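# Hang two metal bars on color-matched rack arms

## Task

Move each of the two metal bars onto the pair of rack arms whose labels (each label is just above its arm) share the color of that bar's painted ends. Each bar must end up lying across both arms of its pair and stay there without the robot holding it. Then release the bars and move the grippers away.

## Robot and tools

Robot: a two-armed robot. left_arm is the robot's own left, on the +y side; right_arm is on the -y side. Image left/right has nothing to do with these names. Each arm has six joints plus a parallel gripper.

World frame: origin on the floor (z = 0) at the middle of the robot's foot, +x straight ahead of the robot, +z up. All reported hand positions are in metres in this frame. Only the floor height is known; other heights must be judged from images. Reported hand positions can be a little off, more so when the arm reaches far. The gripper's fingers extend along its own +z axis and close along its own y axis; the reported point lies between the finger pads, roughly 1 cm short of the tips.

Tool execute_actions, argument actions: a list holding zero or one entry. An empty list only fetches the current state. A motion entry has rows and optionally steps (1 to 15, default 15; each step is 1/30 s). rows holds 1 to 15 rows; row k is applied on step k, and if there are fewer rows than steps the final row keeps being applied. Every row is a single list of 14 numbers covering both arms, even if only one moves: left_arm waist, shoulder, elbow, wrist pitch, wrist yaw, wrist roll, opening, then the same seven for right_arm. The joint values are absolute target angles in radians (the same form the Joint positions line prints), not offsets. Stated ranges per arm: waist -2.880 to 2.880, shoulder 0.000 to 3.142, elbow 0.000 to 3.019, wrist pitch -1.693 to 1.571, wrist yaw -1.571 to 1.571, wrist roll -2.094 to 2.094. True ends may differ from these by up to 0.019 rad either way. A call is rejected (nothing is sent) if a target is over 0.019 rad beyond a range end and also farther out than that joint's last reported angle. Opening is an absolute value from -1 (closed) to +1 (fully open). A wait entry has only steps (up to 300) and sends nothing new; it returns after that many steps counted from the previous result, with your reply time included. Optional pictures (true/false) chooses whether camera images come back; by default they do.

Motion limits: each step, a joint target is clamped to within a fixed distance of the measured angle (waist 0.264, shoulder 0.32, elbow 0.276, wrist pitch 0.33, wrist yaw 0.186, wrist roll 0.522 rad), and if the targets would move the hand more than 70 mm from where it is, all of that arm's targets are pulled back proportionally. So large moves take several actions. Between calls the arms keep heading for the last row sent until they nearly stop or a step is HELD; after that only a new action moves them further.

Gripping: grip_measured reports finger opening on the same -1..1 scale you command. To hold something, command about 0.03 less than grip_measured for a firm grip, less of a difference for a lighter one. Readings may be off by about 1 mm of opening. Pad force tops out near 50 to 62 N, and very thin parts are held more weakly. Objects you hold may occasionally be yanked, and loose items nudged, by outside disturbances.

Result lines: the state line lists each arm's end_effector_position (m) and end_effector_quat_wxyz. Joint positions and Joint velocities give per arm the six joints (rad, rad/s) then pad gap (m, m/s; 0.094 fully open). "joint sent to its limit" means a target was cut at a joint end (possibly from an earlier action); its absence does not prove more room. "joint command not followed" means the clearance check altered or blocked joint targets on some steps. HELD marks steps where your row was not sent, wholly or partly. Joint torques are raw drive outputs with offsets, scale and noise, never zero even unloaded. MOTOR HOT appears from 85 °C; at 100 °C an OVER-TEMPERATURE FAULT makes that arm and gripper go limp until cool, so avoid long loaded holds and long pauses while carrying.

Cameras: cam_head_left and cam_head_right (504x504, fixed head views), cam_left_wrist and cam_right_wrist (616x616 fisheye, moving with each hand). Calibration with intrinsics and world-to-camera transforms is supplied and roughly accurate.

Tool zoom_image: camera (one of the four names) and region [x0, y0, x1, y1] in that camera's pixels, origin top-left, at most 504 by 504; it gives a sharper view of the latest image.

Tool finished_scene: argument scene, the number of the current scene. Sending a reply with no tool call also ends things.

Avoid: dropping bars, letting them slip or slam, pushing hard into the rack, letting the two arms collide or squeeze each other, and knocking anything out of the work area, which fails the task. Smooth, economical motion is preferred.

Each tool is called after "Request:" by a JSON object that holds its "method" and its "body".

## Session

Request:
{"method": "execute_actions", "body": {"actions": []}}

Scene clock: 0.00 s of 6000.00 s.
left_arm: end_effector_position=(+0.5951, +0.2675, +1.4128) grip_measured=+1.000 end_effector_quat_wxyz=(+0.267, -0.000, +0.964, +0.012) | right_arm: end_effector_position=(+0.5897, -0.2502, +1.4050) grip_measured=+1.000 end_effector_quat_wxyz=(+0.256, -0.005, +0.967, +0.015)
Joint positions: left_arm=[-1.71   0.833  0.82   0.384 -0.113  0.125  0.094] | right_arm=[-1.403  0.85   0.824  0.369  0.086 -0.129  0.094]
Joint velocities: left_arm=[-0.005 -0.005  0.022 -0.007  0.051 -0.022  0.   ] | right_arm=[-0.005 -0.005 -0.027 -0.007 -0.007 -0.095  0.   ]
Joint torques (N m, as the arm reports them, + toward a larger angle): no reading

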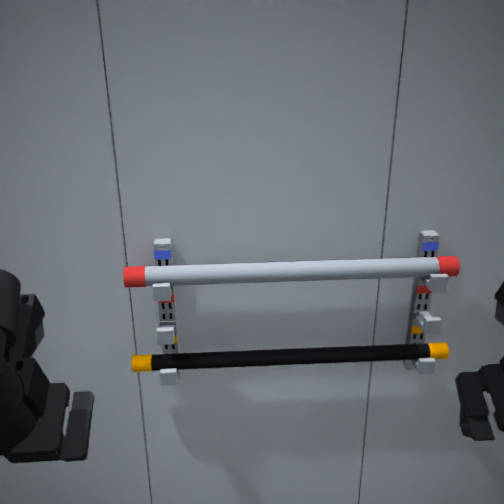

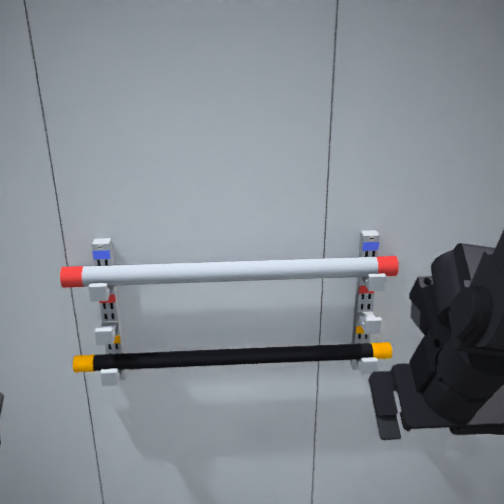

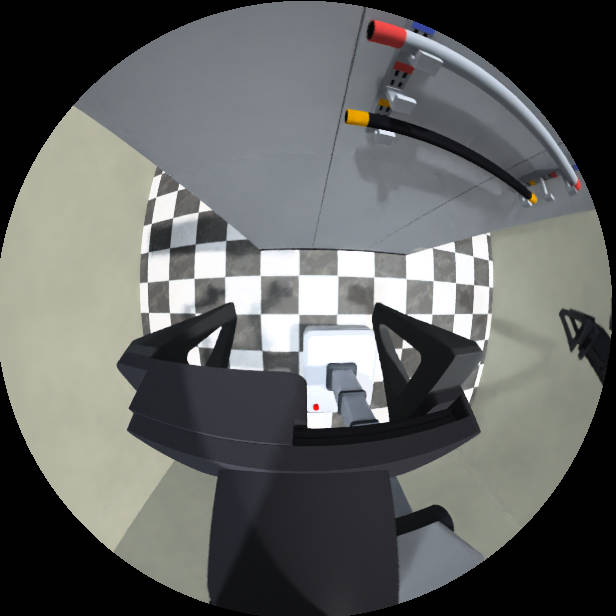

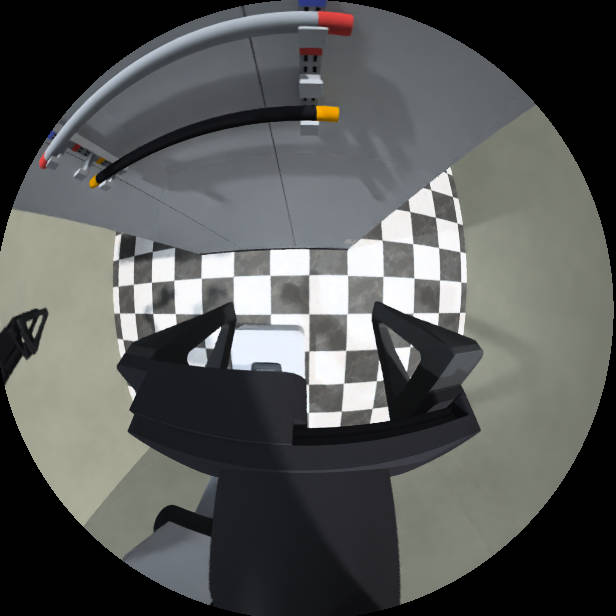

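Request:
{"method": "zoom_image", "body": {"camera": "cam_head_left", "region": [110, 220, 230, 400]}}

Request:
{"method": "zoom_image", "body": {"camera": "cam_head_left", "region": [370, 215, 490, 395]}}

Request:
{"method": "zoom_image", "body": {"camera": "cam_head_right", "region": [50, 220, 170, 400]}}

Request:
{"method": "zoom_image", "body": {"camera": "cam_head_right", "region": [310, 215, 430, 395]}}

Request:
{"method": "zoom_image", "body": {"camera": "cam_left_wrist", "region": [330, 0, 490, 160]}}

Region (110, 220, 230, 400) of cam_head_left's 504x504 image, scaled by 2.800, with more detail than that image has.

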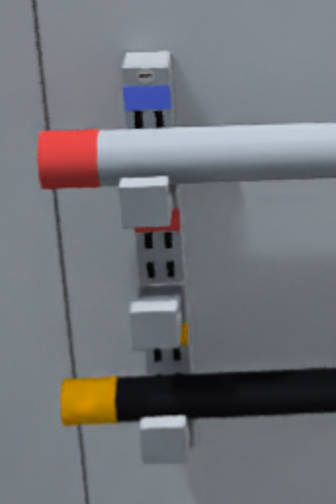

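Region (370, 215, 490, 395) of cam_head_left's 504x504 image, scaled by 2.800, with more detail than that image has.

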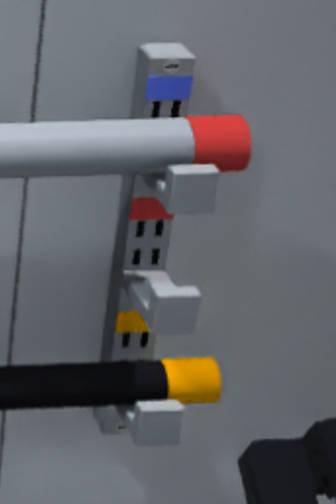

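Region (50, 220, 170, 400) of cam_head_right's 504x504 image, scaled by 2.800, with more detail than that image has.

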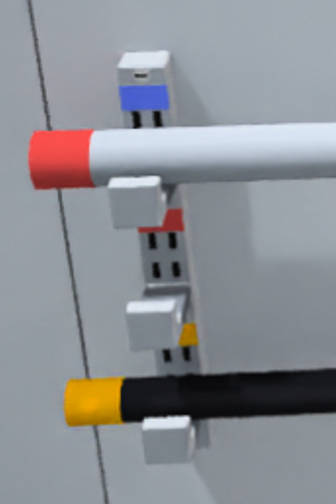

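Region (310, 215, 430, 395) of cam_head_right's 504x504 image, scaled by 2.800, with more detail than that image has.

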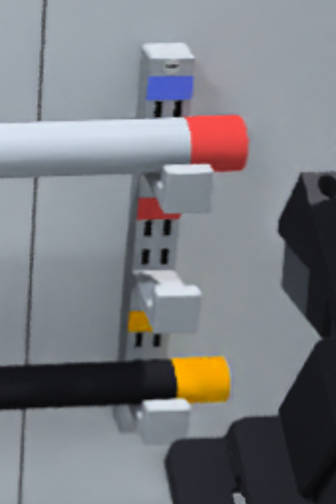

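Region (330, 0, 490, 160) of cam_left_wrist's 616x616 image, scaled by 3.150, with more detail than that image has.

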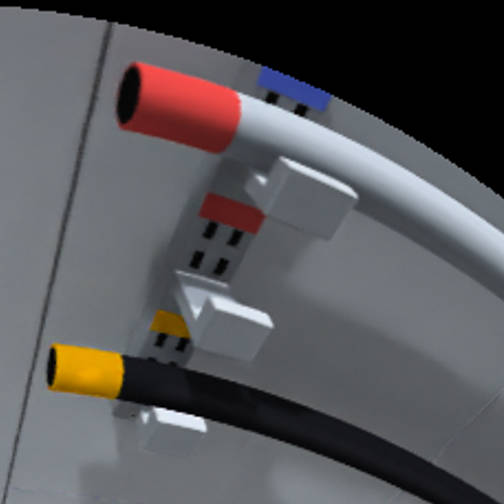

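Request:
{"method": "execute_actions", "body": {"actions": [{"rows":[[-1.56,0.833,0.82,0.384,-0.113,0.125,1,-1.553,0.85,0.824,0.369,0.086,-0.129,1]],"steps":15}], "pictures": false}}

Request:
{"method": "execute_actions", "body": {"actions": [], "pictures": false}}

Scene clock: 18.30 s of 6000.00 s.
left_arm: end_effector_position=(+0.5898, +0.3361, +1.4118) grip_measured=+1.000 end_effector_quat_wxyz=(+0.259, +0.007, +0.961, +0.092) | right_arm: end_effector_position=(+0.5849, -0.3180, +1.4014) grip_measured=+1.000 end_effector_quat_wxyz=(+0.249, -0.012, +0.966, -0.063)
Joint positions: left_arm=[-1.55   0.833  0.82   0.384 -0.114  0.125  0.094] | right_arm=[-1.559  0.85   0.824  0.369  0.087 -0.129  0.094]
Joint velocities: left_arm=[-0.005 -0.005 -0.007 -0.017 -0.051 -0.051  0.   ] | right_arm=[-0.015 -0.015 -0.002 -0.002  0.051 -0.125  0.   ]
Joint torques (N m, as the arm reports them, + toward a larger angle): left_arm=[  0.68 -16.1    1.63   0.82   0.11  -0.05] | right_arm=[  0.83 -14.13   1.61   1.06  -0.09   0.01]
Steps of this call (steps 1 to 90: nothing new was sent; then 14.80 s passed at rest; steps 91 to 105: all 15 steps of this action). Readings (joint positions):
91: left_arm=[-1.700 0.833 0.820 0.384 -0.107 0.125] | right_arm=[-1.414 0.850 0.824 0.369 0.081 -0.129]
92: left_arm=[-1.672 0.833 0.820 0.384 -0.106 0.125] | right_arm=[-1.442 0.850 0.824 0.369 0.080 -0.129]
94: left_arm=[-1.599 0.833 0.820 0.384 -0.111 0.125] | right_arm=[-1.512 0.850 0.824 0.369 0.085 -0.129]
98: left_arm=[-1.550 0.833 0.820 0.384 -0.114 0.125] | right_arm=[-1.559 0.850 0.824 0.369 0.088 -0.129]
105: the state above

Scene clock: 18.30 s of 6000.00 s.
left_arm: end_effector_position=(+0.5898, +0.3361, +1.4118) grip_measured=+1.000 end_effector_quat_wxyz=(+0.259, +0.007, +0.961, +0.092) | right_arm: end_effector_position=(+0.5849, -0.3180, +1.4014) grip_measured=+1.000 end_effector_quat_wxyz=(+0.249, -0.012, +0.966, -0.063)
Joint positions: left_arm=[-1.55   0.833  0.82   0.384 -0.114  0.125  0.094] | right_arm=[-1.559  0.85   0.824  0.369  0.087 -0.129  0.094]
Joint velocities: left_arm=[-0.005 -0.005 -0.007 -0.017 -0.051 -0.051  0.   ] | right_arm=[-0.015 -0.015 -0.002 -0.002  0.051 -0.125  0.   ]
Joint torques (N m, as the arm reports them, + toward a larger angle): left_arm=[  0.68 -16.1    1.63   0.82   0.11  -0.05] | right_arm=[  0.83 -14.13   1.61   1.06  -0.09   0.01]

Request:
{"method": "execute_actions", "body": {"actions": [{"rows":[[-1.56,0.983,0.82,0.384,-0.113,0.125,1,-1.553,0.85,0.674,0.369,0.086,-0.129,1]],"steps":10}], "pictures": false}}

Request:
{"method": "execute_actions", "body": {"actions": [{"rows":[[-1.56,0.983,0.82,0.684,-0.113,0.125,1,-1.553,0.85,0.674,0.369,0.386,-0.129,1]],"steps":12}], "pictures": false}}

Request:
{"method": "execute_actions", "body": {"actions": [{"rows":[[-1.56,0.983,0.82,0.684,0,0,1,-1.553,0.85,0.674,0.369,0,0,1]],"steps":12}]}}

Scene clock: 24.40 s of 6000.00 s.
left_arm: end_effector_position=(+0.5234, +0.3320, +1.3376) grip_measured=+1.000 end_effector_quat_wxyz=(+0.175, +0.012, +0.981, +0.085) | right_arm: end_effector_position=(+0.4775, -0.3093, +1.3739) grip_measured=+1.000 end_effector_quat_wxyz=(+0.157, -0.017, +0.986, -0.054)
Joint positions: left_arm=[-1.55   0.998  0.81   0.384 -0.114  0.125  0.094] | right_arm=[-1.559  0.867  0.657  0.364  0.087 -0.129  0.094]
Joint velocities: left_arm=[-0.005  0.024 -0.085  0.002  0.022 -0.007  0.   ] | right_arm=[-0.015 -0.005  0.056 -0.002 -0.037  0.007  0.   ]
Joint torques (N m, as the arm reports them, + toward a larger angle): left_arm=[  0.62 -16.94   0.95   0.63   0.1   -0.05] | right_arm=[  0.75 -13.68   1.17   0.89  -0.09   0.02]
Steps of this call (steps 1 to 15: the robot went on to your last target; steps 16 to 90: nothing new was sent; then 2.77 s passed at rest; steps 91 to 100: all 10 steps of this action). Readings (joint positions):
91: left_arm=[-1.550 0.841 0.820 0.384 -0.114 0.125] | right_arm=[-1.559 0.850 0.813 0.372 0.087 -0.129]
92: left_arm=[-1.550 0.855 0.826 0.384 -0.114 0.125] | right_arm=[-1.559 0.845 0.790 0.376 0.087 -0.129]
94: left_arm=[-1.550 0.906 0.834 0.384 -0.114 0.125] | right_arm=[-1.559 0.840 0.725 0.377 0.087 -0.129]
98: left_arm=[-1.550 0.987 0.819 0.384 -0.114 0.125] | right_arm=[-1.559 0.862 0.657 0.365 0.087 -0.129]
100: the state above

Scene clock: 24.80 s of 6000.00 s.
left_arm: end_effector_position=(+0.5944, +0.3372, +1.3773) grip_measured=+1.000 end_effector_quat_wxyz=(+0.320, +0.004, +0.942, +0.097) | right_arm: end_effector_position=(+0.4769, -0.3570, +1.3852) grip_measured=+1.000 end_effector_quat_wxyz=(-0.145, -0.008, -0.970, +0.196)
Joint positions: left_arm=[-1.55   0.988  0.825  0.662 -0.114  0.125  0.094] | right_arm=[-1.555  0.867  0.668  0.364  0.384 -0.129  0.094]
Joint velocities: left_arm=[-0.015 -0.005 -0.022 -0.012  0.095  0.051  0.   ] | right_arm=[-0.015 -0.005  0.002  0.002 -0.022  0.007  0.   ]
Joint torques (N m, as the arm reports them, + toward a larger angle): left_arm=[  0.68 -16.75   0.34   1.69   0.1   -0.05] | right_arm=[  0.32 -13.91   0.66   0.89   0.23   0.04]
Steps of this call (steps 1 to 12: all 12 steps of this action). Readings (joint positions):
1: left_arm=[-1.550 0.999 0.804 0.428 -0.114 0.125] | right_arm=[-1.556 0.867 0.659 0.364 0.170 -0.129]
2: left_arm=[-1.550 1.001 0.798 0.509 -0.114 0.125] | right_arm=[-1.555 0.867 0.662 0.364 0.273 -0.129]
4: left_arm=[-1.550 0.999 0.805 0.608 -0.114 0.125] | right_arm=[-1.555 0.867 0.667 0.364 0.368 -0.129]
8: left_arm=[-1.550 0.990 0.825 0.659 -0.114 0.125] | right_arm=[-1.555 0.867 0.668 0.364 0.384 -0.129]
12: the state above

Scene clock: 25.20 s of 6000.00 s.
left_arm: end_effector_position=(+0.5968, +0.3169, +1.3760) grip_measured=+1.000 end_effector_quat_wxyz=(+0.328, -0.028, +0.944, +0.026) | right_arm: end_effector_position=(+0.4863, -0.2941, +1.3746) grip_measured=+1.000 end_effector_quat_wxyz=(+0.168, +0.030, +0.985, -0.002)
Joint positions: left_arm=[-1.553  0.988  0.825  0.662 -0.003  0.018  0.094] | right_arm=[-1.556  0.867  0.669  0.364  0.002 -0.019  0.094]
Joint velocities: left_arm=[-0.005 -0.005 -0.017  0.007 -0.022 -0.095  0.   ] | right_arm=[-0.015  0.005 -0.007  0.007  0.051  0.066  0.   ]
Joint torques (N m, as the arm reports them, + toward a larger angle): left_arm=[  0.81 -16.75   0.25   1.67   0.25  -0.11] | right_arm=[  0.55 -13.72   0.58   0.95  -0.14   0.11]
Steps of this call (steps 1 to 12: all 12 steps of this action). Readings (joint positions):
1: left_arm=[-1.549 0.988 0.825 0.662 -0.065 0.108] | right_arm=[-1.558 0.867 0.668 0.364 0.301 -0.111]
2: left_arm=[-1.551 0.988 0.825 0.662 -0.025 0.089] | right_arm=[-1.558 0.867 0.668 0.364 0.198 -0.091]
4: left_arm=[-1.553 0.988 0.825 0.662 -0.006 0.060] | right_arm=[-1.557 0.867 0.669 0.364 0.038 -0.062]
8: left_arm=[-1.553 0.988 0.825 0.662 -0.003 0.031] | right_arm=[-1.556 0.867 0.669 0.364 0.003 -0.032]
12: the state above
camera_calibration (this result's frames):
cam_left_wrist: T_world_to_cam=[[0.0670075, -0.997083, -0.036531, 0.332048], [-0.996397, -0.0649641, -0.0545153, 0.697456], [0.0519831, 0.0400523, -0.997844, 1.45515], [0, 0, 0, 1]] pos_world=[0.59705, 0.318106, 1.50217]
cam_right_wrist: T_world_to_cam=[[-0.0663696, -0.997709, -0.0130955, -0.244684], [-0.956784, 0.0599122, 0.284559, 0.092597], [-0.283123, 0.0314156, -0.958569, 1.58996], [0, 0, 0, 1]] pos_world=[0.522511, -0.299621, 1.49454]

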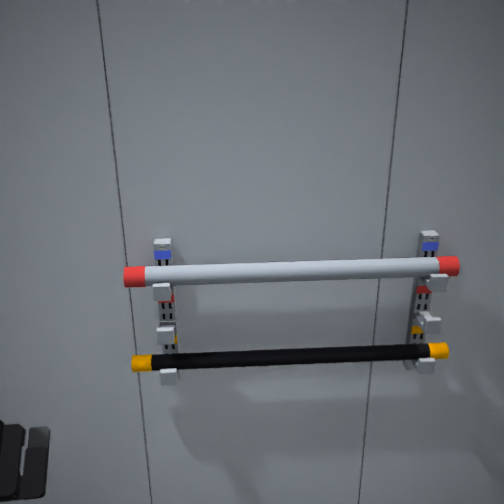

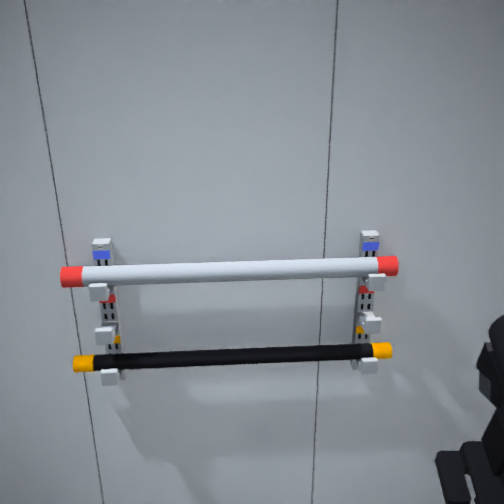

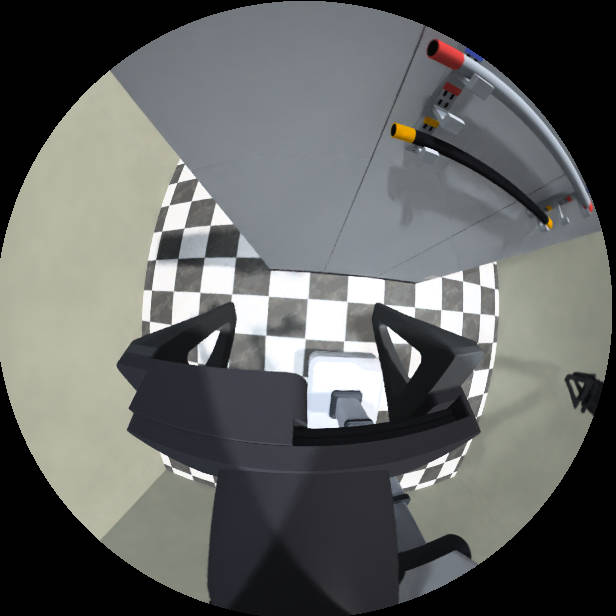

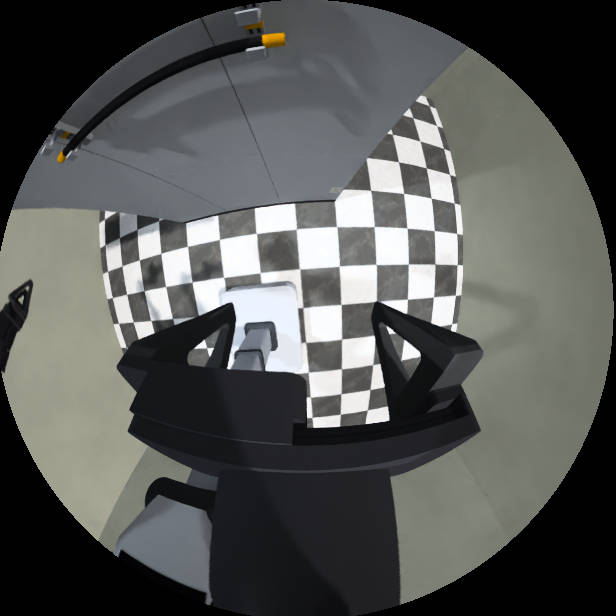

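Request:
{"method": "zoom_image", "body": {"camera": "cam_left_wrist", "region": [380, 20, 616, 256]}}

Request:
{"method": "zoom_image", "body": {"camera": "cam_right_wrist", "region": [30, 0, 310, 180]}}

Region (380, 20, 616, 256) of cam_left_wrist's 616x616 image, scaled by 2.136, with more detail than that image has.

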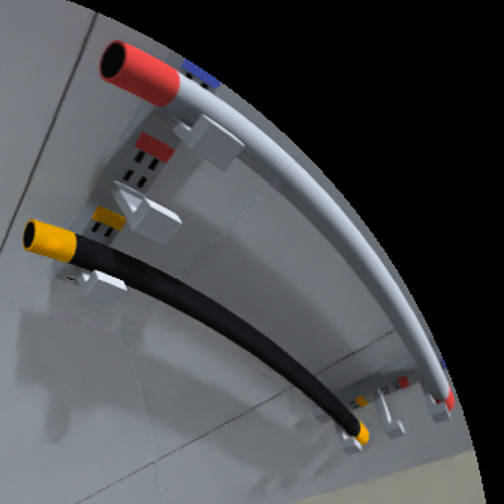

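Region (30, 0, 310, 180) of cam_right_wrist's 616x616 image, scaled by 1.800, with more detail than that image has; it fills the top 324 rows of this view, and the rest is white.

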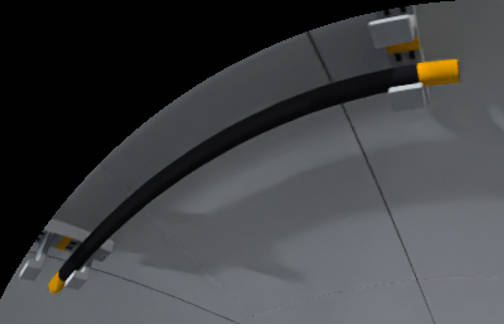

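Request:
{"method": "execute_actions", "body": {"actions": [{"rows":[[-1.56,0.983,0.82,0.684,0,0,1,-1.50,0.87,0.70,0.40,0.03,0.06,1],[-1.56,0.983,0.82,0.684,0,0,1,-1.45,0.885,0.73,0.445,0.06,0.11,1],[-1.56,0.983,0.82,0.684,0,0,1,-1.39,0.905,0.77,0.485,0.09,0.17,0.9],[-1.56,0.983,0.82,0.684,0,0,1,-1.33,0.925,0.805,0.525,0.12,0.22,0.9],[-1.56,0.983,0.82,0.684,0,0,1,-1.275,0.945,0.84,0.565,0.15,0.28,0.8],[-1.56,0.983,0.82,0.684,0,0,1,-1.22,0.965,0.875,0.605,0.18,0.33,0.8],[-1.56,0.983,0.82,0.684,0,0,1,-1.165,0.985,0.91,0.645,0.21,0.39,0.7],[-1.56,0.983,0.82,0.684,0,0,1,-1.11,1.0,0.94,0.685,0.24,0.445,0.7],[-1.56,0.983,0.82,0.684,0,0,1,-1.055,1.02,0.975,0.725,0.27,0.5,0.6],[-1.56,0.983,0.82,0.684,0,0,1,-1.0,1.04,1.01,0.765,0.30,0.555,0.6],[-1.56,0.983,0.82,0.684,0,0,1,-0.945,1.06,1.045,0.805,0.33,0.61,0.5],[-1.56,0.983,0.82,0.684,0,0,1,-0.89,1.075,1.08,0.845,0.36,0.67,0.5],[-1.56,0.983,0.82,0.684,0,0,1,-0.83,1.095,1.11,0.885,0.39,0.72,0.5],[-1.56,0.983,0.82,0.684,0,0,1,-0.775,1.115,1.145,0.925,0.42,0.78,0.5],[-1.56,0.983,0.82,0.684,0,0,1,-0.72,1.133,1.18,0.968,0.449,0.835,0.5]],"steps":15}], "pictures": false}}

Request:
{"method": "execute_actions", "body": {"actions": [{"steps":15}]}}

Scene clock: 74.50 s of 6000.00 s.
left_arm: end_effector_position=(+0.5968, +0.3169, +1.3760) grip_measured=+1.000 end_effector_quat_wxyz=(+0.328, -0.032, +0.944, +0.025) | right_arm: end_effector_position=(+0.7017, -0.1133, +1.4446) grip_measured=+0.503 end_effector_quat_wxyz=(+0.367, +0.387, +0.825, +0.187)
Joint positions: left_arm=[-1.553  0.988  0.825  0.662 -0.003  0.01   0.094] | right_arm=[-0.972  1.065  1.031  0.766  0.378  0.446  0.071]
Joint velocities: left_arm=[-0.005  0.005  0.012 -0.007 -0.051 -0.051  0.   ] | right_arm=[ 1.411  0.523  0.901  1.111  0.725  1.209 -0.001]
Joint torques (N m, as the arm reports them, + toward a larger angle): left_arm=[  0.78 -16.72   0.27   1.7    0.24  -0.13] | right_arm=[  4.96 -14.51   2.85   1.6   -0.31   0.02]
Steps of this call (steps 1 to 15: the robot went on to your last target; steps 16 to 90: nothing new was sent; then 45.80 s passed at rest; steps 91 to 105: all 15 steps of this action). Readings (joint positions):
91: left_arm=[-1.553 0.988 0.825 0.662 -0.003 0.010] | right_arm=[-1.553 0.867 0.670 0.366 0.015 -0.002]
92: left_arm=[-1.553 0.988 0.825 0.662 -0.003 0.010] | right_arm=[-1.539 0.870 0.675 0.378 0.041 0.016]
94: left_arm=[-1.553 0.988 0.825 0.662 -0.003 0.010] | right_arm=[-1.478 0.888 0.705 0.422 0.091 0.065]
98: left_arm=[-1.553 0.988 0.825 0.662 -0.003 0.010] | right_arm=[-1.302 0.948 0.818 0.530 0.184 0.178]
105: the state above

Scene clock: 75.00 s of 6000.00 s.
left_arm: end_effector_position=(+0.5968, +0.3169, +1.3760) grip_measured=+1.000 end_effector_quat_wxyz=(+0.328, -0.032, +0.944, +0.025) | right_arm: end_effector_position=(+0.7625, -0.0393, +1.5272) grip_measured=+0.503 end_effector_quat_wxyz=(+0.344, +0.600, +0.630, +0.352)
Joint positions: left_arm=[-1.553  0.988  0.825  0.662 -0.003  0.01   0.094] | right_arm=[-0.706  1.139  1.172  0.95   0.447  0.809  0.071]
Joint velocities: left_arm=[-0.024 -0.005  0.002 -0.017  0.037  0.007  0.   ] | right_arm=[ 0.015 -0.015  0.002 -0.007 -0.007  0.037 -0.   ]
Joint torques (N m, as the arm reports them, + toward a larger angle): left_arm=[  0.69 -16.81   0.29   1.7    0.25  -0.14] | right_arm=[  4.6  -12.91   2.52   1.58  -0.34   0.03]
Steps of this call (steps 1 to 15: the robot went on to your last target). Readings (joint positions):
1: left_arm=[-1.553 0.988 0.825 0.662 -0.003 0.010] | right_arm=[-0.924 1.083 1.062 0.802 0.402 0.490]
2: left_arm=[-1.553 0.988 0.825 0.662 -0.003 0.010] | right_arm=[-0.875 1.100 1.092 0.837 0.421 0.537]
4: left_arm=[-1.553 0.988 0.825 0.662 -0.003 0.010] | right_arm=[-0.782 1.128 1.143 0.903 0.440 0.636]
8: left_arm=[-1.553 0.988 0.825 0.662 -0.003 0.010] | right_arm=[-0.705 1.139 1.172 0.947 0.442 0.747]
15: the state above
camera_calibration (this result's frames):
cam_left_wrist: T_world_to_cam=[[0.0732849, -0.996812, -0.0315615, 0.321377], [-0.995939, -0.0714881, -0.0547239, 0.699537], [0.0522931, 0.0354438, -0.998003, 1.45664], [0, 0, 0, 1]] pos_world=[0.596972, 0.318732, 1.50216]
cam_right_wrist: T_world_to_cam=[[-0.511075, -0.0226962, -0.859237, 1.69948], [-0.534653, 0.791118, 0.297115, -0.0140905], [0.673014, 0.611242, -0.416455, 0.272313], [0, 0, 0, 1]] pos_world=[0.677755, -0.11673, 1.57784]

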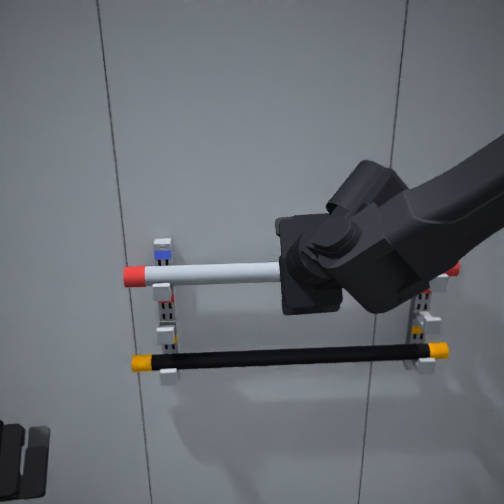

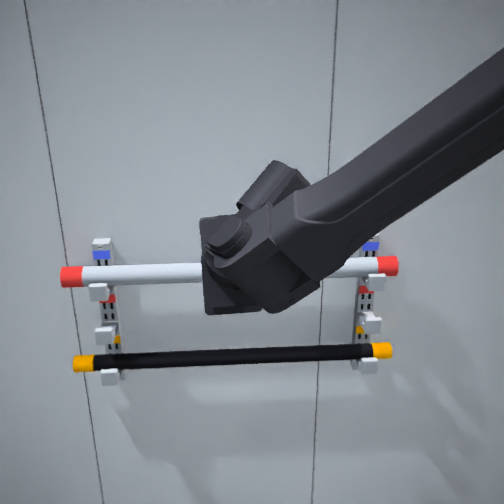

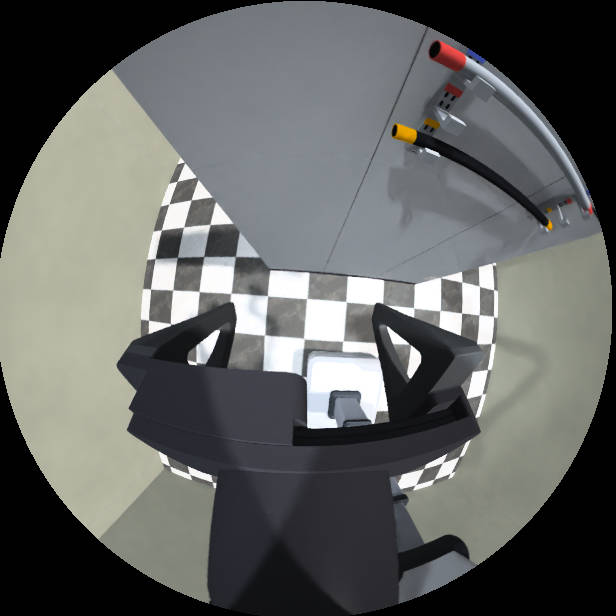

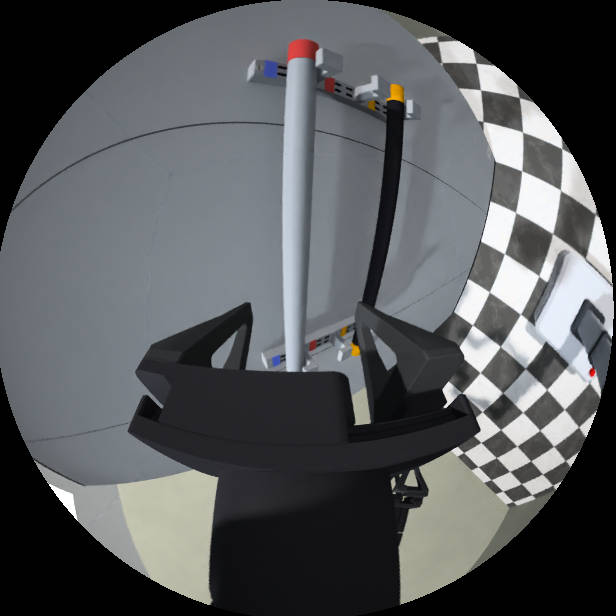

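Request:
{"method": "execute_actions", "body": {"actions": [{"rows":[[-1.56,0.983,0.82,0.684,0,0,1,-0.73,1.145,1.208,0.95,0.444,0.845,0.45],[-1.56,0.983,0.82,0.684,0,0,1,-0.74,1.156,1.237,0.932,0.439,0.855,0.4],[-1.56,0.983,0.82,0.684,0,0,1,-0.75,1.168,1.265,0.914,0.434,0.866,0.35],[-1.56,0.983,0.82,0.684,0,0,1,-0.76,1.179,1.294,0.896,0.429,0.876,0.3],[-1.56,0.983,0.82,0.684,0,0,1,-0.77,1.191,1.322,0.878,0.424,0.886,0.3],[-1.56,0.983,0.82,0.684,0,0,1,-0.78,1.202,1.351,0.86,0.419,0.896,0.3],[-1.56,0.983,0.82,0.684,0,0,1,-0.79,1.214,1.379,0.842,0.414,0.906,0.3],[-1.56,0.983,0.82,0.684,0,0,1,-0.80,1.225,1.408,0.823,0.409,0.916,0.3],[-1.56,0.983,0.82,0.684,0,0,1,-0.81,1.237,1.436,0.805,0.403,0.927,0.3],[-1.56,0.983,0.82,0.684,0,0,1,-0.82,1.249,1.465,0.787,0.398,0.937,0.3]],"steps":15}]}}

Scene clock: 85.70 s of 6000.00 s.
left_arm: end_effector_position=(+0.5968, +0.3169, +1.3760) grip_measured=+1.000 end_effector_quat_wxyz=(+0.328, -0.032, +0.944, +0.025) | right_arm: end_effector_position=(+0.8456, -0.0557, +1.4959) grip_measured=+0.303 end_effector_quat_wxyz=(+0.360, +0.612, +0.607, +0.355)
Joint positions: left_arm=[-1.553  0.988  0.825  0.662 -0.003  0.01   0.094] | right_arm=[-0.81   1.247  1.45   0.797  0.401  0.914  0.061]
Joint velocities: left_arm=[-0.005 -0.005 -0.007  0.012  0.007 -0.007  0.   ] | right_arm=[-0.015  0.005  0.007 -0.046 -0.022  0.081 -0.001]
Joint torques (N m, as the arm reports them, + toward a larger angle): left_arm=[  0.84 -16.7    0.27   1.71   0.23  -0.14] | right_arm=[  5.54 -15.1    3.99   0.85  -0.44   0.03]
Steps of this call (steps 1 to 30: the robot went on to your last target; steps 31 to 90: nothing new was sent; then 7.20 s passed at rest; steps 91 to 105: all 15 steps of this action). Readings (joint positions):
91: left_arm=[-1.553 0.988 0.825 0.662 -0.003 0.010] | right_arm=[-0.707 1.139 1.174 0.950 0.447 0.826]
92: left_arm=[-1.553 0.988 0.825 0.662 -0.003 0.010] | right_arm=[-0.709 1.142 1.180 0.949 0.445 0.830]
94: left_arm=[-1.553 0.988 0.825 0.662 -0.003 0.010] | right_arm=[-0.721 1.155 1.215 0.930 0.436 0.840]
98: left_arm=[-1.553 0.988 0.825 0.662 -0.003 0.010] | right_arm=[-0.763 1.203 1.338 0.866 0.416 0.870]
105: the state above
camera_calibration (this result's frames):
cam_left_wrist: T_world_to_cam=[[0.0732849, -0.996812, -0.0315615, 0.321377], [-0.995939, -0.0714881, -0.0547239, 0.699537], [0.0522931, 0.0354438, -0.998003, 1.45664], [0, 0, 0, 1]] pos_world=[0.596972, 0.318732, 1.50216]
cam_right_wrist: T_world_to_cam=[[-0.483446, 0.0104713, -0.875312, 1.71727], [-0.502412, 0.81552, 0.287245, 0.0413886], [0.716842, 0.578635, -0.388999, 0.133425], [0, 0, 0, 1]] pos_world=[0.755358, -0.128939, 1.54316]

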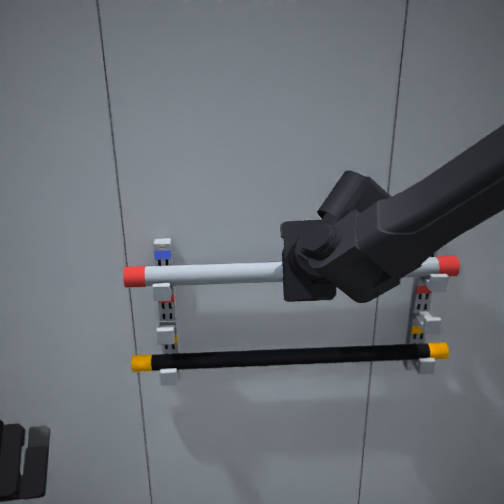

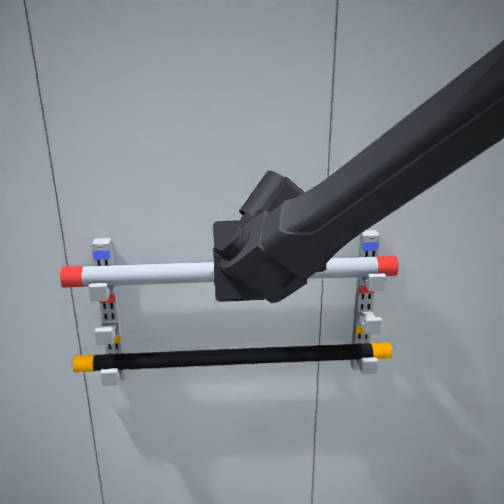

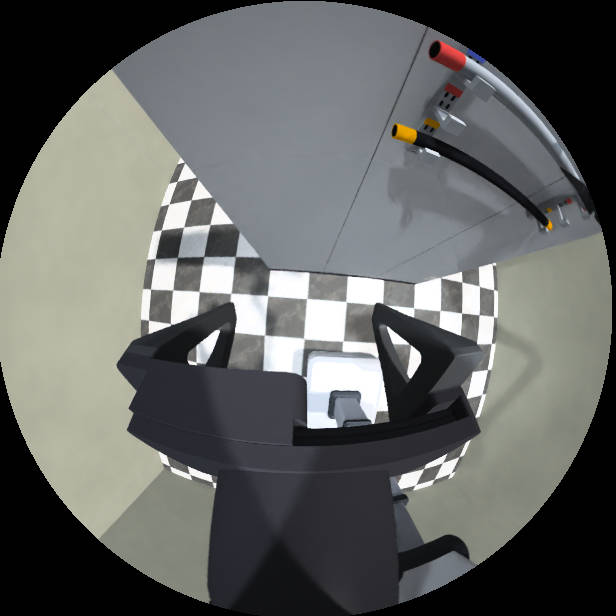

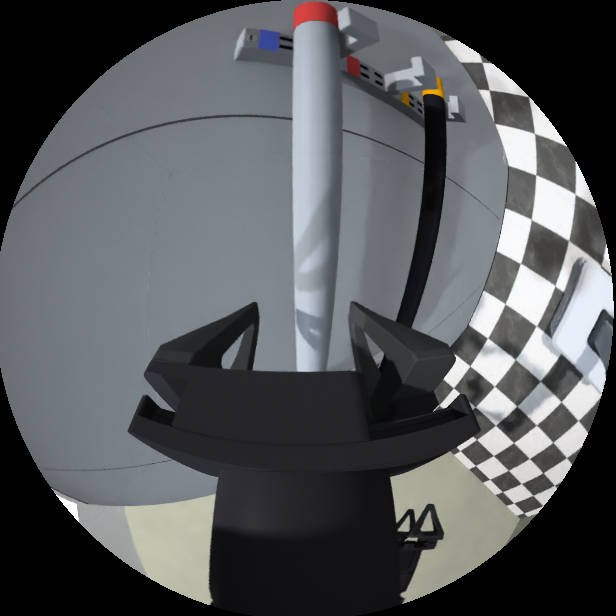

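Request:
{"method": "execute_actions", "body": {"actions": [{"rows":[[-1.56,0.983,0.82,0.684,0,0,1,-0.825,1.257,1.479,0.774,0.395,0.939,0.3],[-1.56,0.983,0.82,0.684,0,0,1,-0.83,1.265,1.493,0.761,0.392,0.941,0.3],[-1.56,0.983,0.82,0.684,0,0,1,-0.835,1.272,1.508,0.748,0.39,0.943,0.3],[-1.56,0.983,0.82,0.684,0,0,1,-0.84,1.279,1.522,0.735,0.387,0.945,0.3]],"steps":12}]}}

Scene clock: 92.83 s of 6000.00 s.
left_arm: end_effector_position=(+0.5968, +0.3169, +1.3760) grip_measured=+1.000 end_effector_quat_wxyz=(+0.328, -0.032, +0.944, +0.025) | right_arm: end_effector_position=(+0.8525, -0.0473, +1.4802) grip_measured=+0.303 end_effector_quat_wxyz=(+0.348, +0.611, +0.617, +0.354)
Joint positions: left_arm=[-1.553  0.988  0.825  0.662 -0.003  0.01   0.094] | right_arm=[-0.824  1.28   1.499  0.741  0.389  0.934  0.061]
Joint velocities: left_arm=[ 0.005 -0.005  0.027  0.027  0.051  0.022  0.   ] | right_arm=[-0.015  0.005  0.012 -0.017  0.022 -0.007 -0.002]
Joint torques (N m, as the arm reports them, + toward a larger angle): left_arm=[  0.78 -16.76   0.26   1.7    0.24  -0.14] | right_arm=[  5.44 -15.69   4.69   0.87  -0.44   0.01]
Steps of this call (steps 1 to 30: the robot went on to your last target; steps 31 to 90: nothing new was sent; then 3.73 s passed at rest; steps 91 to 102: all 12 steps of this action). Readings (joint positions):
91: left_arm=[-1.553 0.988 0.825 0.662 -0.003 0.010] | right_arm=[-0.810 1.248 1.450 0.792 0.399 0.927]
92: left_arm=[-1.553 0.988 0.825 0.662 -0.003 0.010] | right_arm=[-0.810 1.249 1.453 0.786 0.397 0.928]
94: left_arm=[-1.553 0.988 0.825 0.662 -0.003 0.010] | right_arm=[-0.813 1.258 1.471 0.766 0.392 0.930]
98: left_arm=[-1.553 0.988 0.825 0.662 -0.003 0.010] | right_arm=[-0.823 1.276 1.499 0.745 0.389 0.932]
102: the state above
camera_calibration (this result's frames):
cam_left_wrist: T_world_to_cam=[[0.0732849, -0.996812, -0.0315615, 0.321377], [-0.995939, -0.0714881, -0.0547239, 0.699537], [0.0522931, 0.0354438, -0.998003, 1.45664], [0, 0, 0, 1]] pos_world=[0.596972, 0.318732, 1.50216]
cam_right_wrist: T_world_to_cam=[[-0.503526, 0.00496635, -0.863966, 1.70682], [-0.513189, 0.802745, 0.303705, 0.0268349], [0.695052, 0.596302, -0.401655, 0.155629], [0, 0, 0, 1]] pos_world=[0.765031, -0.12282, 1.529]

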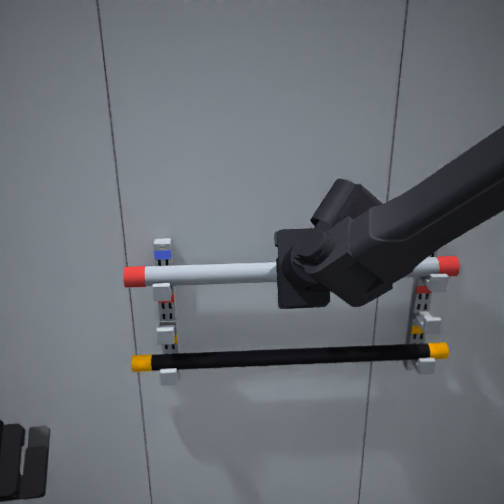

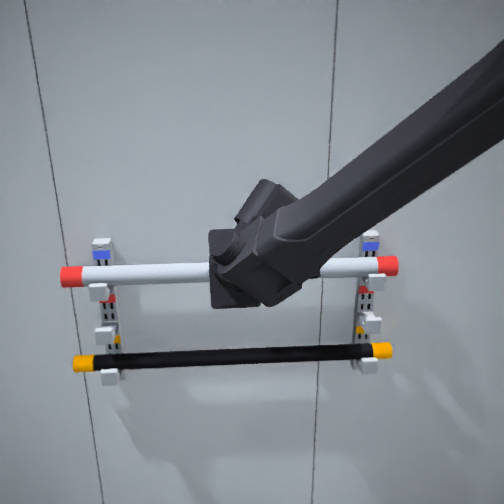

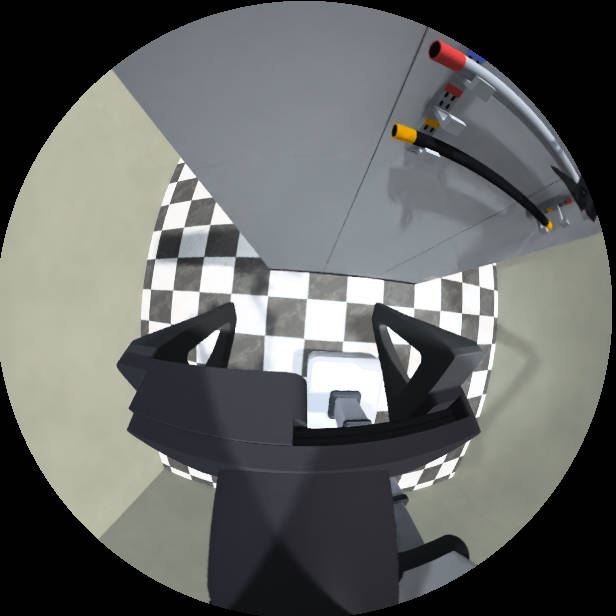

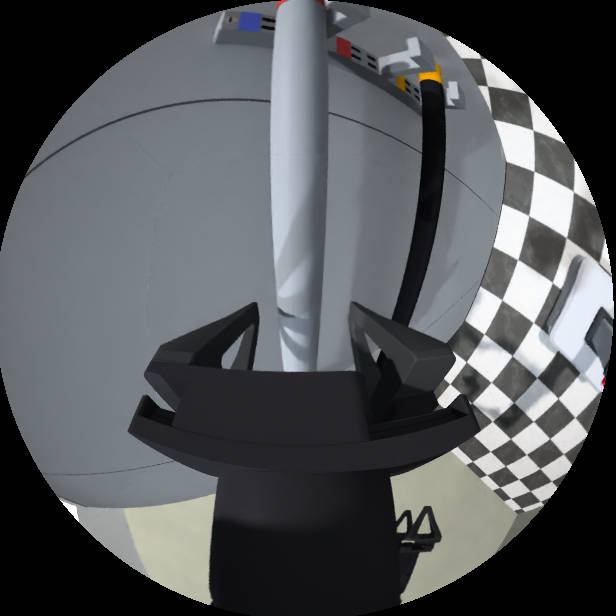

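Request:
{"method": "execute_actions", "body": {"actions": [{"rows":[[-1.56,0.983,0.82,0.684,0,0,1,-0.84,1.279,1.53,0.735,0.387,0.945,0.3],[-1.56,0.983,0.82,0.684,0,0,1,-0.842,1.279,1.538,0.735,0.387,0.945,0.2],[-1.56,0.983,0.82,0.684,0,0,1,-0.842,1.279,1.538,0.735,0.387,0.945,0.1],[-1.56,0.983,0.82,0.684,0,0,1,-0.842,1.279,1.538,0.735,0.387,0.945,0.0],[-1.56,0.983,0.82,0.684,0,0,1,-0.842,1.279,1.538,0.735,0.387,0.945,-0.1],[-1.56,0.983,0.82,0.684,0,0,1,-0.842,1.279,1.538,0.735,0.387,0.945,-0.2]],"steps":12}]}}

Scene clock: 96.57 s of 6000.00 s.
left_arm: end_effector_position=(+0.5968, +0.3169, +1.3760) grip_measured=+1.000 end_effector_quat_wxyz=(+0.328, -0.032, +0.944, +0.025) | right_arm: end_effector_position=(+0.8584, -0.0501, +1.4837) grip_measured=-0.197 end_effector_quat_wxyz=(+0.352, +0.612, +0.612, +0.356)
Joint positions: left_arm=[-1.553  0.988  0.825  0.662 -0.003  0.01   0.094] | right_arm=[-0.824  1.28   1.513  0.741  0.389  0.935  0.038]
Joint velocities: left_arm=[ 0.005 -0.005  0.007 -0.017  0.081 -0.037  0.   ] | right_arm=[ 0.005 -0.005 -0.002  0.012 -0.007 -0.022 -0.   ]
Joint torques (N m, as the arm reports them, + toward a larger angle): left_arm=[  0.77 -16.87   0.3    1.71   0.24  -0.13] | right_arm=[  4.87 -15.9    4.87   0.86  -0.45   0.03]
Steps of this call (steps 1 to 15: the robot went on to your last target; steps 16 to 90: nothing new was sent; then 0.33 s passed at rest; steps 91 to 102: all 12 steps of this action). Readings (joint positions):
91: left_arm=[-1.553 0.988 0.825 0.662 -0.003 0.010] | right_arm=[-0.824 1.280 1.500 0.741 0.389 0.935]
92: left_arm=[-1.553 0.988 0.825 0.662 -0.003 0.010] | right_arm=[-0.824 1.280 1.501 0.741 0.389 0.935]
94: left_arm=[-1.553 0.988 0.825 0.662 -0.003 0.010] | right_arm=[-0.824 1.280 1.505 0.741 0.389 0.935]
98: left_arm=[-1.553 0.988 0.825 0.662 -0.003 0.010] | right_arm=[-0.824 1.280 1.513 0.741 0.389 0.935]
102: the state above
camera_calibration (this result's frames):
cam_left_wrist: T_world_to_cam=[[0.0732849, -0.996812, -0.0315615, 0.321377], [-0.995939, -0.0714881, -0.0547239, 0.699537], [0.0522931, 0.0354438, -0.998003, 1.45664], [0, 0, 0, 1]] pos_world=[0.596972, 0.318732, 1.50216]
cam_right_wrist: T_world_to_cam=[[-0.495134, 0.0107005, -0.868751, 1.71301], [-0.508794, 0.806955, 0.299921, 0.0330189], [0.704252, 0.590516, -0.394107, 0.135203], [0, 0, 0, 1]] pos_world=[0.769753, -0.124814, 1.53156]

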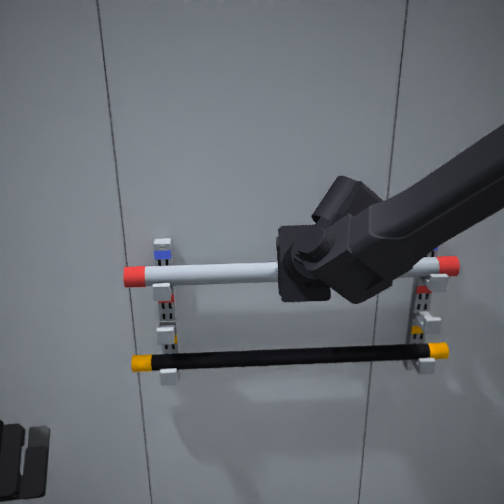

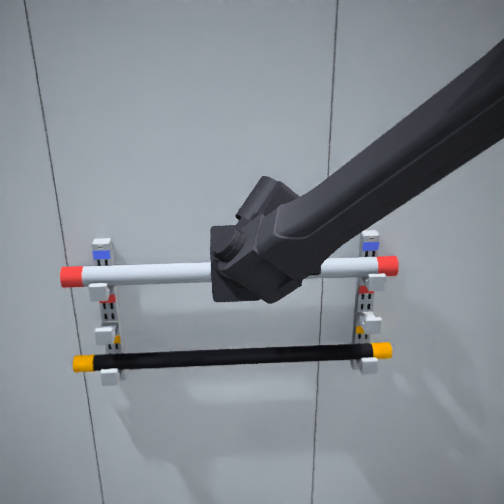

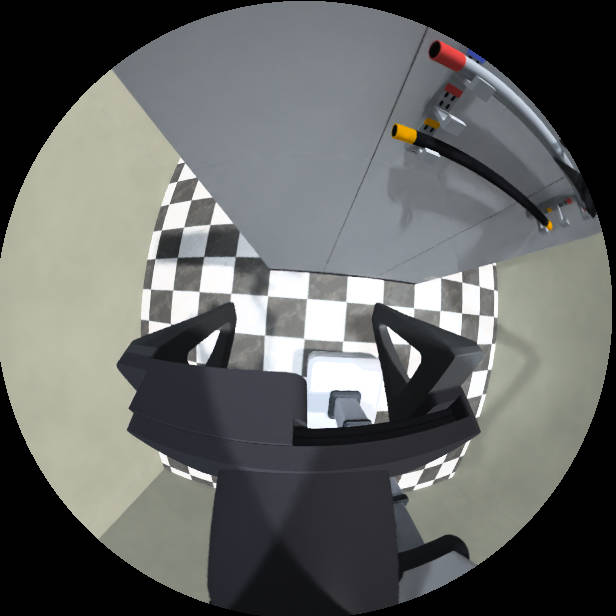

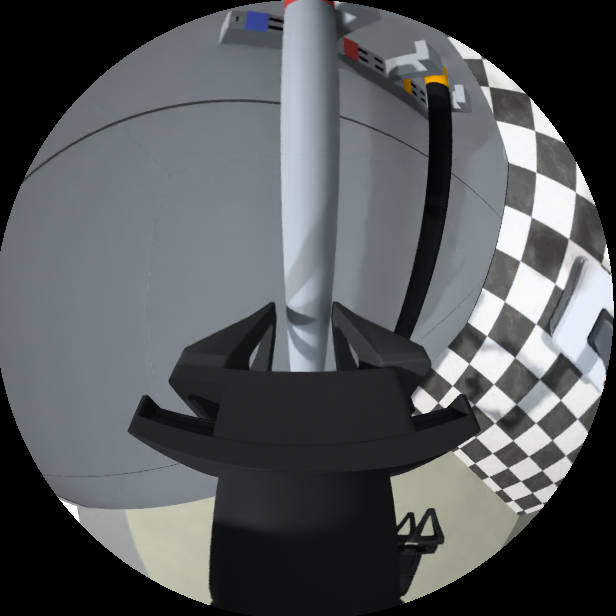

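Request:
{"method": "execute_actions", "body": {"actions": [{"rows":[[-1.56,0.983,0.82,0.684,0,0,1,-0.842,1.283,1.538,0.735,0.387,0.945,-0.27],[-1.56,0.983,0.82,0.684,0,0,1,-0.842,1.283,1.538,0.735,0.387,0.945,-0.32],[-1.56,0.983,0.82,0.684,0,0,1,-0.842,1.283,1.538,0.735,0.387,0.945,-0.36],[-1.56,0.983,0.82,0.684,0,0,1,-0.842,1.283,1.538,0.735,0.387,0.945,-0.40],[-1.56,0.983,0.82,0.684,0,0,1,-0.842,1.283,1.538,0.735,0.387,0.945,-0.43],[-1.56,0.983,0.82,0.684,0,0,1,-0.842,1.283,1.538,0.735,0.387,0.945,-0.46]],"steps":12}]}}

Request:
{"method": "zoom_image", "body": {"camera": "cam_right_wrist", "region": [210, 0, 490, 140]}}

Request:
{"method": "zoom_image", "body": {"camera": "cam_right_wrist", "region": [230, 260, 390, 390]}}

Scene clock: 99.03 s of 6000.00 s.
left_arm: end_effector_position=(+0.5968, +0.3169, +1.3760) grip_measured=+1.000 end_effector_quat_wxyz=(+0.328, -0.032, +0.944, +0.025) | right_arm: end_effector_position=(+0.8578, -0.0494, +1.4824) grip_measured=-0.449 end_effector_quat_wxyz=(+0.351, +0.612, +0.613, +0.356)
Joint positions: left_arm=[-1.553  0.988  0.825  0.662 -0.003  0.01   0.094] | right_arm=[-0.825  1.282  1.513  0.74   0.388  0.935  0.026]
Joint velocities: left_arm=[ 0.005 -0.015  0.032  0.002 -0.037  0.022  0.   ] | right_arm=[-0.015 -0.005  0.002  0.022  0.125 -0.007  0.   ]
Joint torques (N m, as the arm reports them, + toward a larger angle): left_arm=[  0.96 -16.78   0.29   1.68   0.25  -0.14] | right_arm=[  4.98 -15.89   4.84   0.92  -0.4    0.01]
Steps of this call (steps 1 to 15: the robot went on to your last target; steps 16 to 62: nothing new was sent; steps 63 to 74: all 12 steps of this action). Readings (joint positions):
63: left_arm=[-1.553 0.988 0.825 0.662 -0.003 0.010] | right_arm=[-0.824 1.280 1.513 0.741 0.389 0.935]
64: left_arm=[-1.553 0.988 0.825 0.662 -0.003 0.010] | right_arm=[-0.825 1.281 1.513 0.740 0.389 0.935]
66: left_arm=[-1.553 0.988 0.825 0.662 -0.003 0.010] | right_arm=[-0.825 1.282 1.513 0.740 0.389 0.935]
70: left_arm=[-1.553 0.988 0.825 0.662 -0.003 0.010] | right_arm=[-0.825 1.282 1.513 0.740 0.388 0.935]
74: the state above
camera_calibration (this result's frames):
cam_left_wrist: T_world_to_cam=[[0.0732849, -0.996812, -0.0315615, 0.321377], [-0.995939, -0.0714881, -0.0547239, 0.699537], [0.0522931, 0.0354438, -0.998003, 1.45664], [0, 0, 0, 1]] pos_world=[0.596972, 0.318732, 1.50216]
cam_right_wrist: T_world_to_cam=[[-0.496612, 0.00904918, -0.867925, 1.71154], [-0.510267, 0.805858, 0.300368, 0.0331481], [0.702143, 0.59204, -0.395581, 0.138785], [0, 0, 0, 1]] pos_world=[0.76944, -0.124367, 1.53043]

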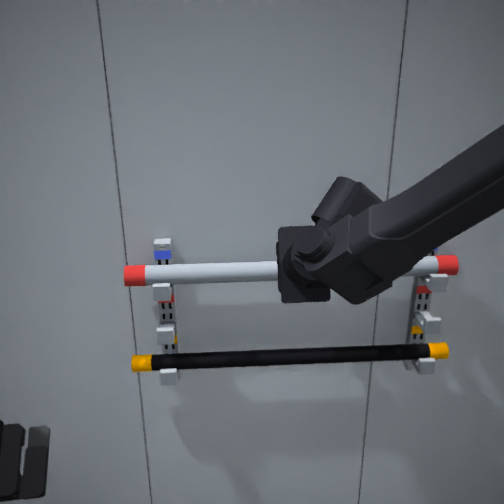

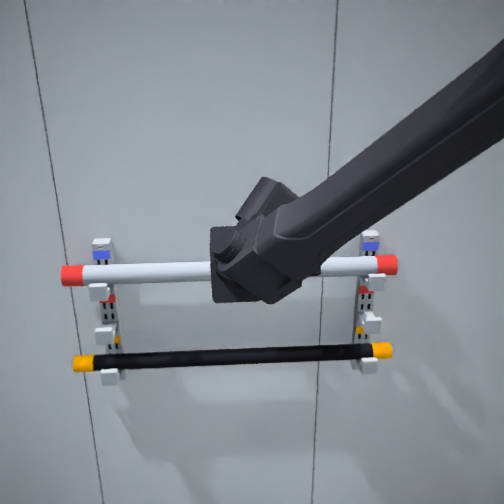

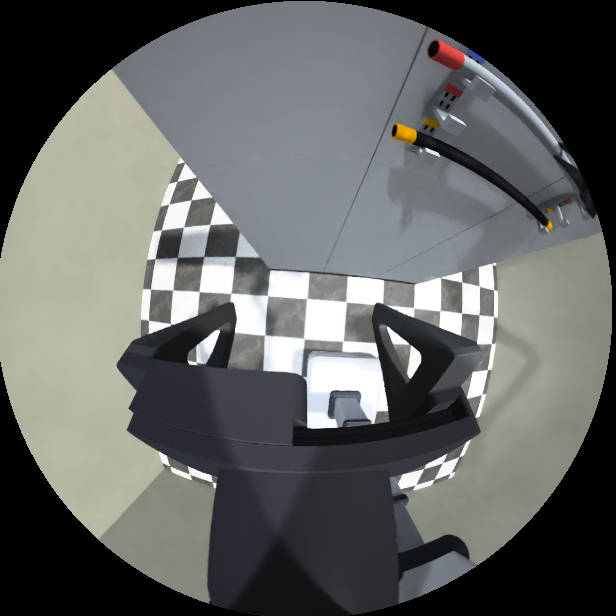

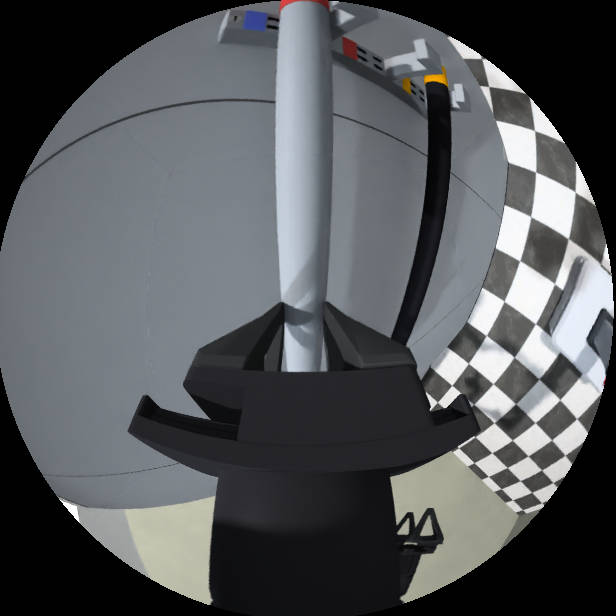

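Region (210, 0, 490, 140) of cam_right_wrist's 616x616 image, scaled by 1.800, with more detail than that image has.

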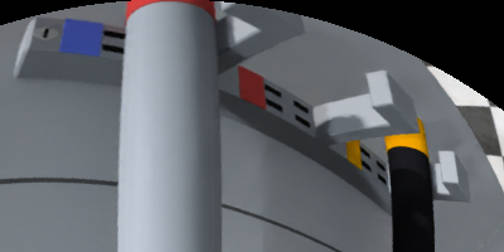

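Region (230, 260, 390, 390) of cam_right_wrist's 616x616 image, scaled by 3.150, with more detail than that image has; it fills the top 410 rows of this view, and the rest is white.

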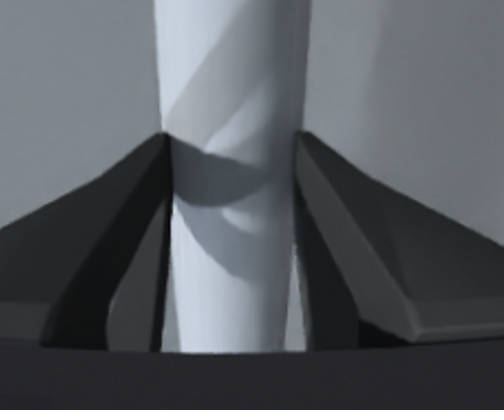

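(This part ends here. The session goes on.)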